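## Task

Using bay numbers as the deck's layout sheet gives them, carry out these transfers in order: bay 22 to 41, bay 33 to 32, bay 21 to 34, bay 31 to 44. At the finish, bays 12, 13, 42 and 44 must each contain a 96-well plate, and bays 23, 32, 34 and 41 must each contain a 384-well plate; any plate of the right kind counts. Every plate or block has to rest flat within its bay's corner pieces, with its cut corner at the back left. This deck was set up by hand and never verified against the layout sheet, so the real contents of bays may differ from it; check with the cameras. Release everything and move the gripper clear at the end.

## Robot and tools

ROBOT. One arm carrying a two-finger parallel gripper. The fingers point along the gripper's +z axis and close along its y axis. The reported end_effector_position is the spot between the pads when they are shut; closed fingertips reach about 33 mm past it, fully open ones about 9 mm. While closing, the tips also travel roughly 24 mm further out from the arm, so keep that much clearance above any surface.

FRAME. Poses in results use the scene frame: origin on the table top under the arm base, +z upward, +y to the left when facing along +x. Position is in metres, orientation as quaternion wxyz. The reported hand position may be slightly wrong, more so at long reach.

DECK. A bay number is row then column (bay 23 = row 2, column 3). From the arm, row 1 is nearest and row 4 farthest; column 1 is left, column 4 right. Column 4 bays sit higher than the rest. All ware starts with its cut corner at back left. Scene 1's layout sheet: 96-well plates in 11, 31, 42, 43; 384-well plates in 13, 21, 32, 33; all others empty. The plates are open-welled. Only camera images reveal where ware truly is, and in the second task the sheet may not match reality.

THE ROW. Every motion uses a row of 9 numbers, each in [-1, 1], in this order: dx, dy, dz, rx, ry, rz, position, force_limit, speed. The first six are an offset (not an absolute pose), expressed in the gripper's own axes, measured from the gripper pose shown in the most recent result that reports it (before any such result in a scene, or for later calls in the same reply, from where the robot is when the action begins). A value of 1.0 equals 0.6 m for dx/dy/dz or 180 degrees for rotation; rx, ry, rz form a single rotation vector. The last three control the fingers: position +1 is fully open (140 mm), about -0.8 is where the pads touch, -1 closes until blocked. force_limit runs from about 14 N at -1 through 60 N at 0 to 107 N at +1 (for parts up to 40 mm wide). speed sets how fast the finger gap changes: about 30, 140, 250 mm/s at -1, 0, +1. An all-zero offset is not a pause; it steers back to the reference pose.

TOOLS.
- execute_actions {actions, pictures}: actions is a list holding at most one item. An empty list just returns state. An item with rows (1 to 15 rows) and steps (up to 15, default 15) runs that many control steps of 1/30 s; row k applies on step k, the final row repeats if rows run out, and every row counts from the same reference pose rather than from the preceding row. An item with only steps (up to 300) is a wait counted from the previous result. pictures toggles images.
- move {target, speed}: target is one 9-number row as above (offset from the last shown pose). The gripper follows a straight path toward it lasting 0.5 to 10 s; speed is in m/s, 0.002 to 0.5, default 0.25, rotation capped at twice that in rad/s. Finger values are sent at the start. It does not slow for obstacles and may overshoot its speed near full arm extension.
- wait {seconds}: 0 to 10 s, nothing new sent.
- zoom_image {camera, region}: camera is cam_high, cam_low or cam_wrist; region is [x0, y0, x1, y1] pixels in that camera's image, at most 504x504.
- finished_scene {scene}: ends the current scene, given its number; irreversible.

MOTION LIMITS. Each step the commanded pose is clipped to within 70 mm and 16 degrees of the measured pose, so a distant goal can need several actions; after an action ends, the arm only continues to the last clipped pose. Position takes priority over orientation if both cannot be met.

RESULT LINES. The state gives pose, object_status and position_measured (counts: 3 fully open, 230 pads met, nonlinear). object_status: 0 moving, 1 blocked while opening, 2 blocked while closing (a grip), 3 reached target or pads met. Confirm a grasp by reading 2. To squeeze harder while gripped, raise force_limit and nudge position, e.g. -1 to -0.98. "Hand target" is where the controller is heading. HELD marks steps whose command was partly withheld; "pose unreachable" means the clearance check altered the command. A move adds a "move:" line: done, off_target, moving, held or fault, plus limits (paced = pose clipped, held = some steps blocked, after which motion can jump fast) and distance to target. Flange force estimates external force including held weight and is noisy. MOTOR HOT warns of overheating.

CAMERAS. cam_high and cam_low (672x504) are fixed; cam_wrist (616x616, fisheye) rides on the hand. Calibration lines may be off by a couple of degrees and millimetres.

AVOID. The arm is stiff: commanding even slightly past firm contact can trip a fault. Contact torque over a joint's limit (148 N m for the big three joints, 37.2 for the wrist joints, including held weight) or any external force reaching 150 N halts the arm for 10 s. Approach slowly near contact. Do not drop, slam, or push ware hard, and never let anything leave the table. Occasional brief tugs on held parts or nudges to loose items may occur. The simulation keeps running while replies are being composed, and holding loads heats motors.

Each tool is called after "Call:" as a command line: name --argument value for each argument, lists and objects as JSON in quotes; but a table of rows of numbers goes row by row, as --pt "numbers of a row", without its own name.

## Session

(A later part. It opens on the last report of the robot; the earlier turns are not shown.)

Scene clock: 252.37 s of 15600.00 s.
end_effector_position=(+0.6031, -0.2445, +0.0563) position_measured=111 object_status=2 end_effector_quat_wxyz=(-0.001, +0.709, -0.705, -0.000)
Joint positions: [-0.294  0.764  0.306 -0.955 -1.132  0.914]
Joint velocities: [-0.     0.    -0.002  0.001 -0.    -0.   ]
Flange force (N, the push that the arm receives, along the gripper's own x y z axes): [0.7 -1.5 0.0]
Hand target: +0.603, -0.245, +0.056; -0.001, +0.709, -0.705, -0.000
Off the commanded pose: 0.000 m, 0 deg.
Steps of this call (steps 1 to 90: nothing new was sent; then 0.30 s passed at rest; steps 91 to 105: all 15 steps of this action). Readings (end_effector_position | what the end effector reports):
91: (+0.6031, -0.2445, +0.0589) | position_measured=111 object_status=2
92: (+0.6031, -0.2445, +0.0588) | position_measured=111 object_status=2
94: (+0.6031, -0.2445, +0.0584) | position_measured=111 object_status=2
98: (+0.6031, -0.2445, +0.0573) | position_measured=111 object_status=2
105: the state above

Call:
execute_actions --actions '[{"rows": [[0,0,0.0003,0,0,0,-0.98,0.2,-1],[0,0,0.0005,0,0,0,-0.98,0.2,-1],[0,0,0.0007,0,0,0,-0.98,0.2,-1],[0,0,0.0009,0,0,0,0.40,0.1,-0.4],[0,0,0.0011,0,0,0,0.40,0.1,-0.4]], "steps": 13}]' --pictures false

Call:
move --target '[0, 0, -0.15, 0, 0, 0, 0.40, 0.1, -0.4]' --speed 0.15

Call:
zoom_image --camera "cam_low" --region '[150, 240, 400, 330]'

Call:
zoom_image --camera "cam_wrist" --region '[180, 200, 400, 380]'

Scene clock: 255.77 s of 15600.00 s.
end_effector_position=(+0.6031, -0.2445, +0.0557) position_measured=78 object_status=0 end_effector_quat_wxyz=(-0.001, +0.709, -0.705, -0.000)
Joint positions: [-0.293  0.764  0.306 -0.956 -1.131  0.914]
Joint velocities: [-0.001  0.     0.001 -0.     0.    -0.001]
Flange force (N, the push that the arm receives, along the gripper's own x y z axes): [1.6 -1.1 1.3]
Hand target: +0.603, -0.245, +0.056; -0.001, +0.709, -0.705, -0.000
Off the commanded pose: 0.000 m, 0 deg.
Steps of this call (steps 1 to 89: nothing new was sent; steps 90 to 102: all 13 steps of this action). Readings (end_effector_position | what the end effector reports):
90: (+0.6031, -0.2445, +0.0563) | position_measured=111 object_status=2
91: (+0.6031, -0.2445, +0.0562) | position_measured=111 object_status=2
93: (+0.6031, -0.2445, +0.0561) | position_measured=111 object_status=0
97: (+0.6030, -0.2445, +0.0557) | position_measured=92 object_status=0
102: the state above

Scene clock: 256.97 s of 15600.00 s.
end_effector_position=(+0.6029, -0.2446, +0.1455) position_measured=78 object_status=3 end_effector_quat_wxyz=(-0.001, +0.709, -0.705, -0.000)
Joint positions: [-0.393  0.674  0.305 -0.909 -1.258  0.896]
Joint velocities: [-0.001 -0.001  0.001 -0.    -0.    -0.   ]
Flange force (N, the push that the arm receives, along the gripper's own x y z axes): [1.3 -1.7 0.3]
Hand target: +0.603, -0.245, +0.146; -0.001, +0.709, -0.705, -0.000
Off the commanded pose: 0.000 m, 0 deg.
move: done
camera_calibration (this result's frames):
cam_wrist: T_world_to_cam=[[-0.989225, -0.143844, 0.0272439, 0.547904], [-0.125039, 0.926916, 0.353825, 0.258605], [-0.0761484, 0.346606, -0.934915, 0.447344], [0, 0, 0, 1]] pos_world=[0.608401, -0.315945, 0.3118]

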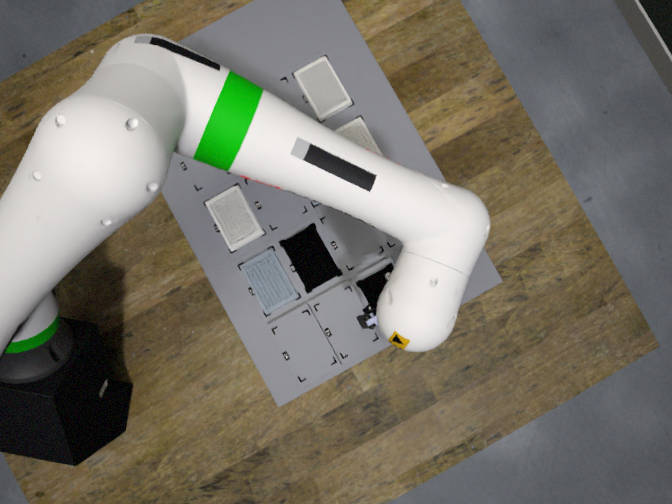

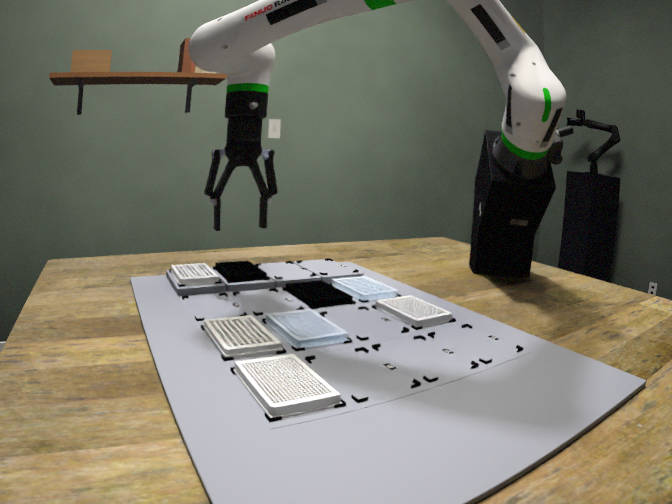

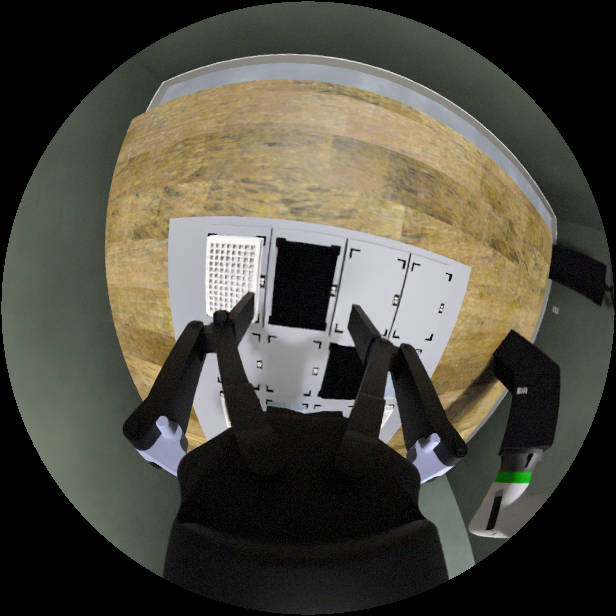

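Region (150, 240, 400, 330) of cam_low's 672x504 image, scaled by 2.016, with more detail than that image has; it fills the top 181 rows of this view, and the rest is white.

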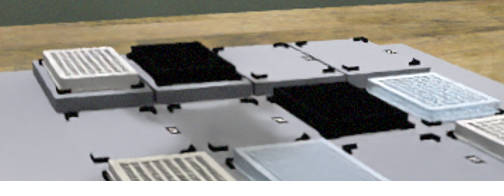

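Region (180, 200, 400, 380) of cam_wrist's 616x616 image, scaled by 2.291, with more detail than that image has; it fills the top 412 rows of this view, and the rest is white.

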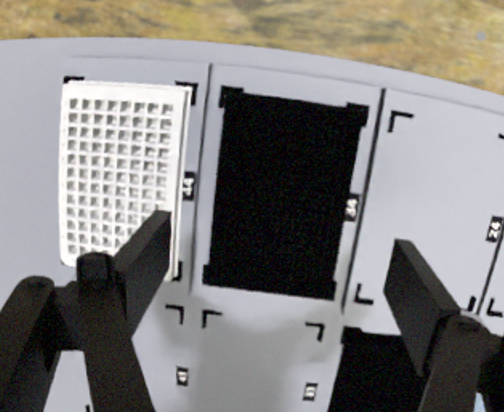

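Call:
zoom_image --camera "cam_low" --region '[190, 290, 370, 430]'

Call:
zoom_image --camera "cam_low" --region '[280, 265, 470, 345]'

Call:
zoom_image --camera "cam_low" --region '[160, 250, 290, 305]'

Region (190, 290, 370, 430) of cam_low's 672x504 image, scaled by 2.800, with more detail than that image has.

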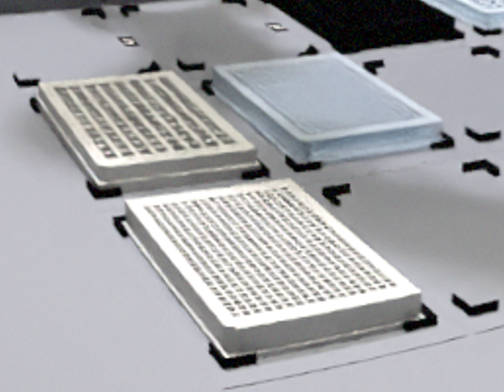

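Region (280, 265, 470, 345) of cam_low's 672x504 image, scaled by 2.653, with more detail than that image has; it fills the top 212 rows of this view, and the rest is white.

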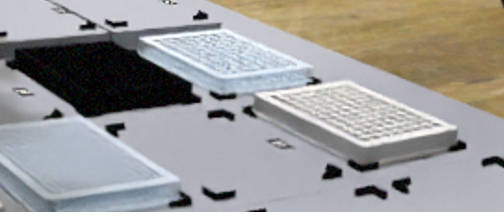

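Region (160, 250, 290, 305) of cam_low's 672x504 image, scaled by 3.877, with more detail than that image has; it fills the top 213 rows of this view, and the rest is white.

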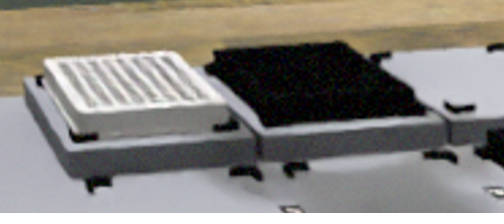

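Call:
finished_scene --scene 2

The scene is finished: the task was done.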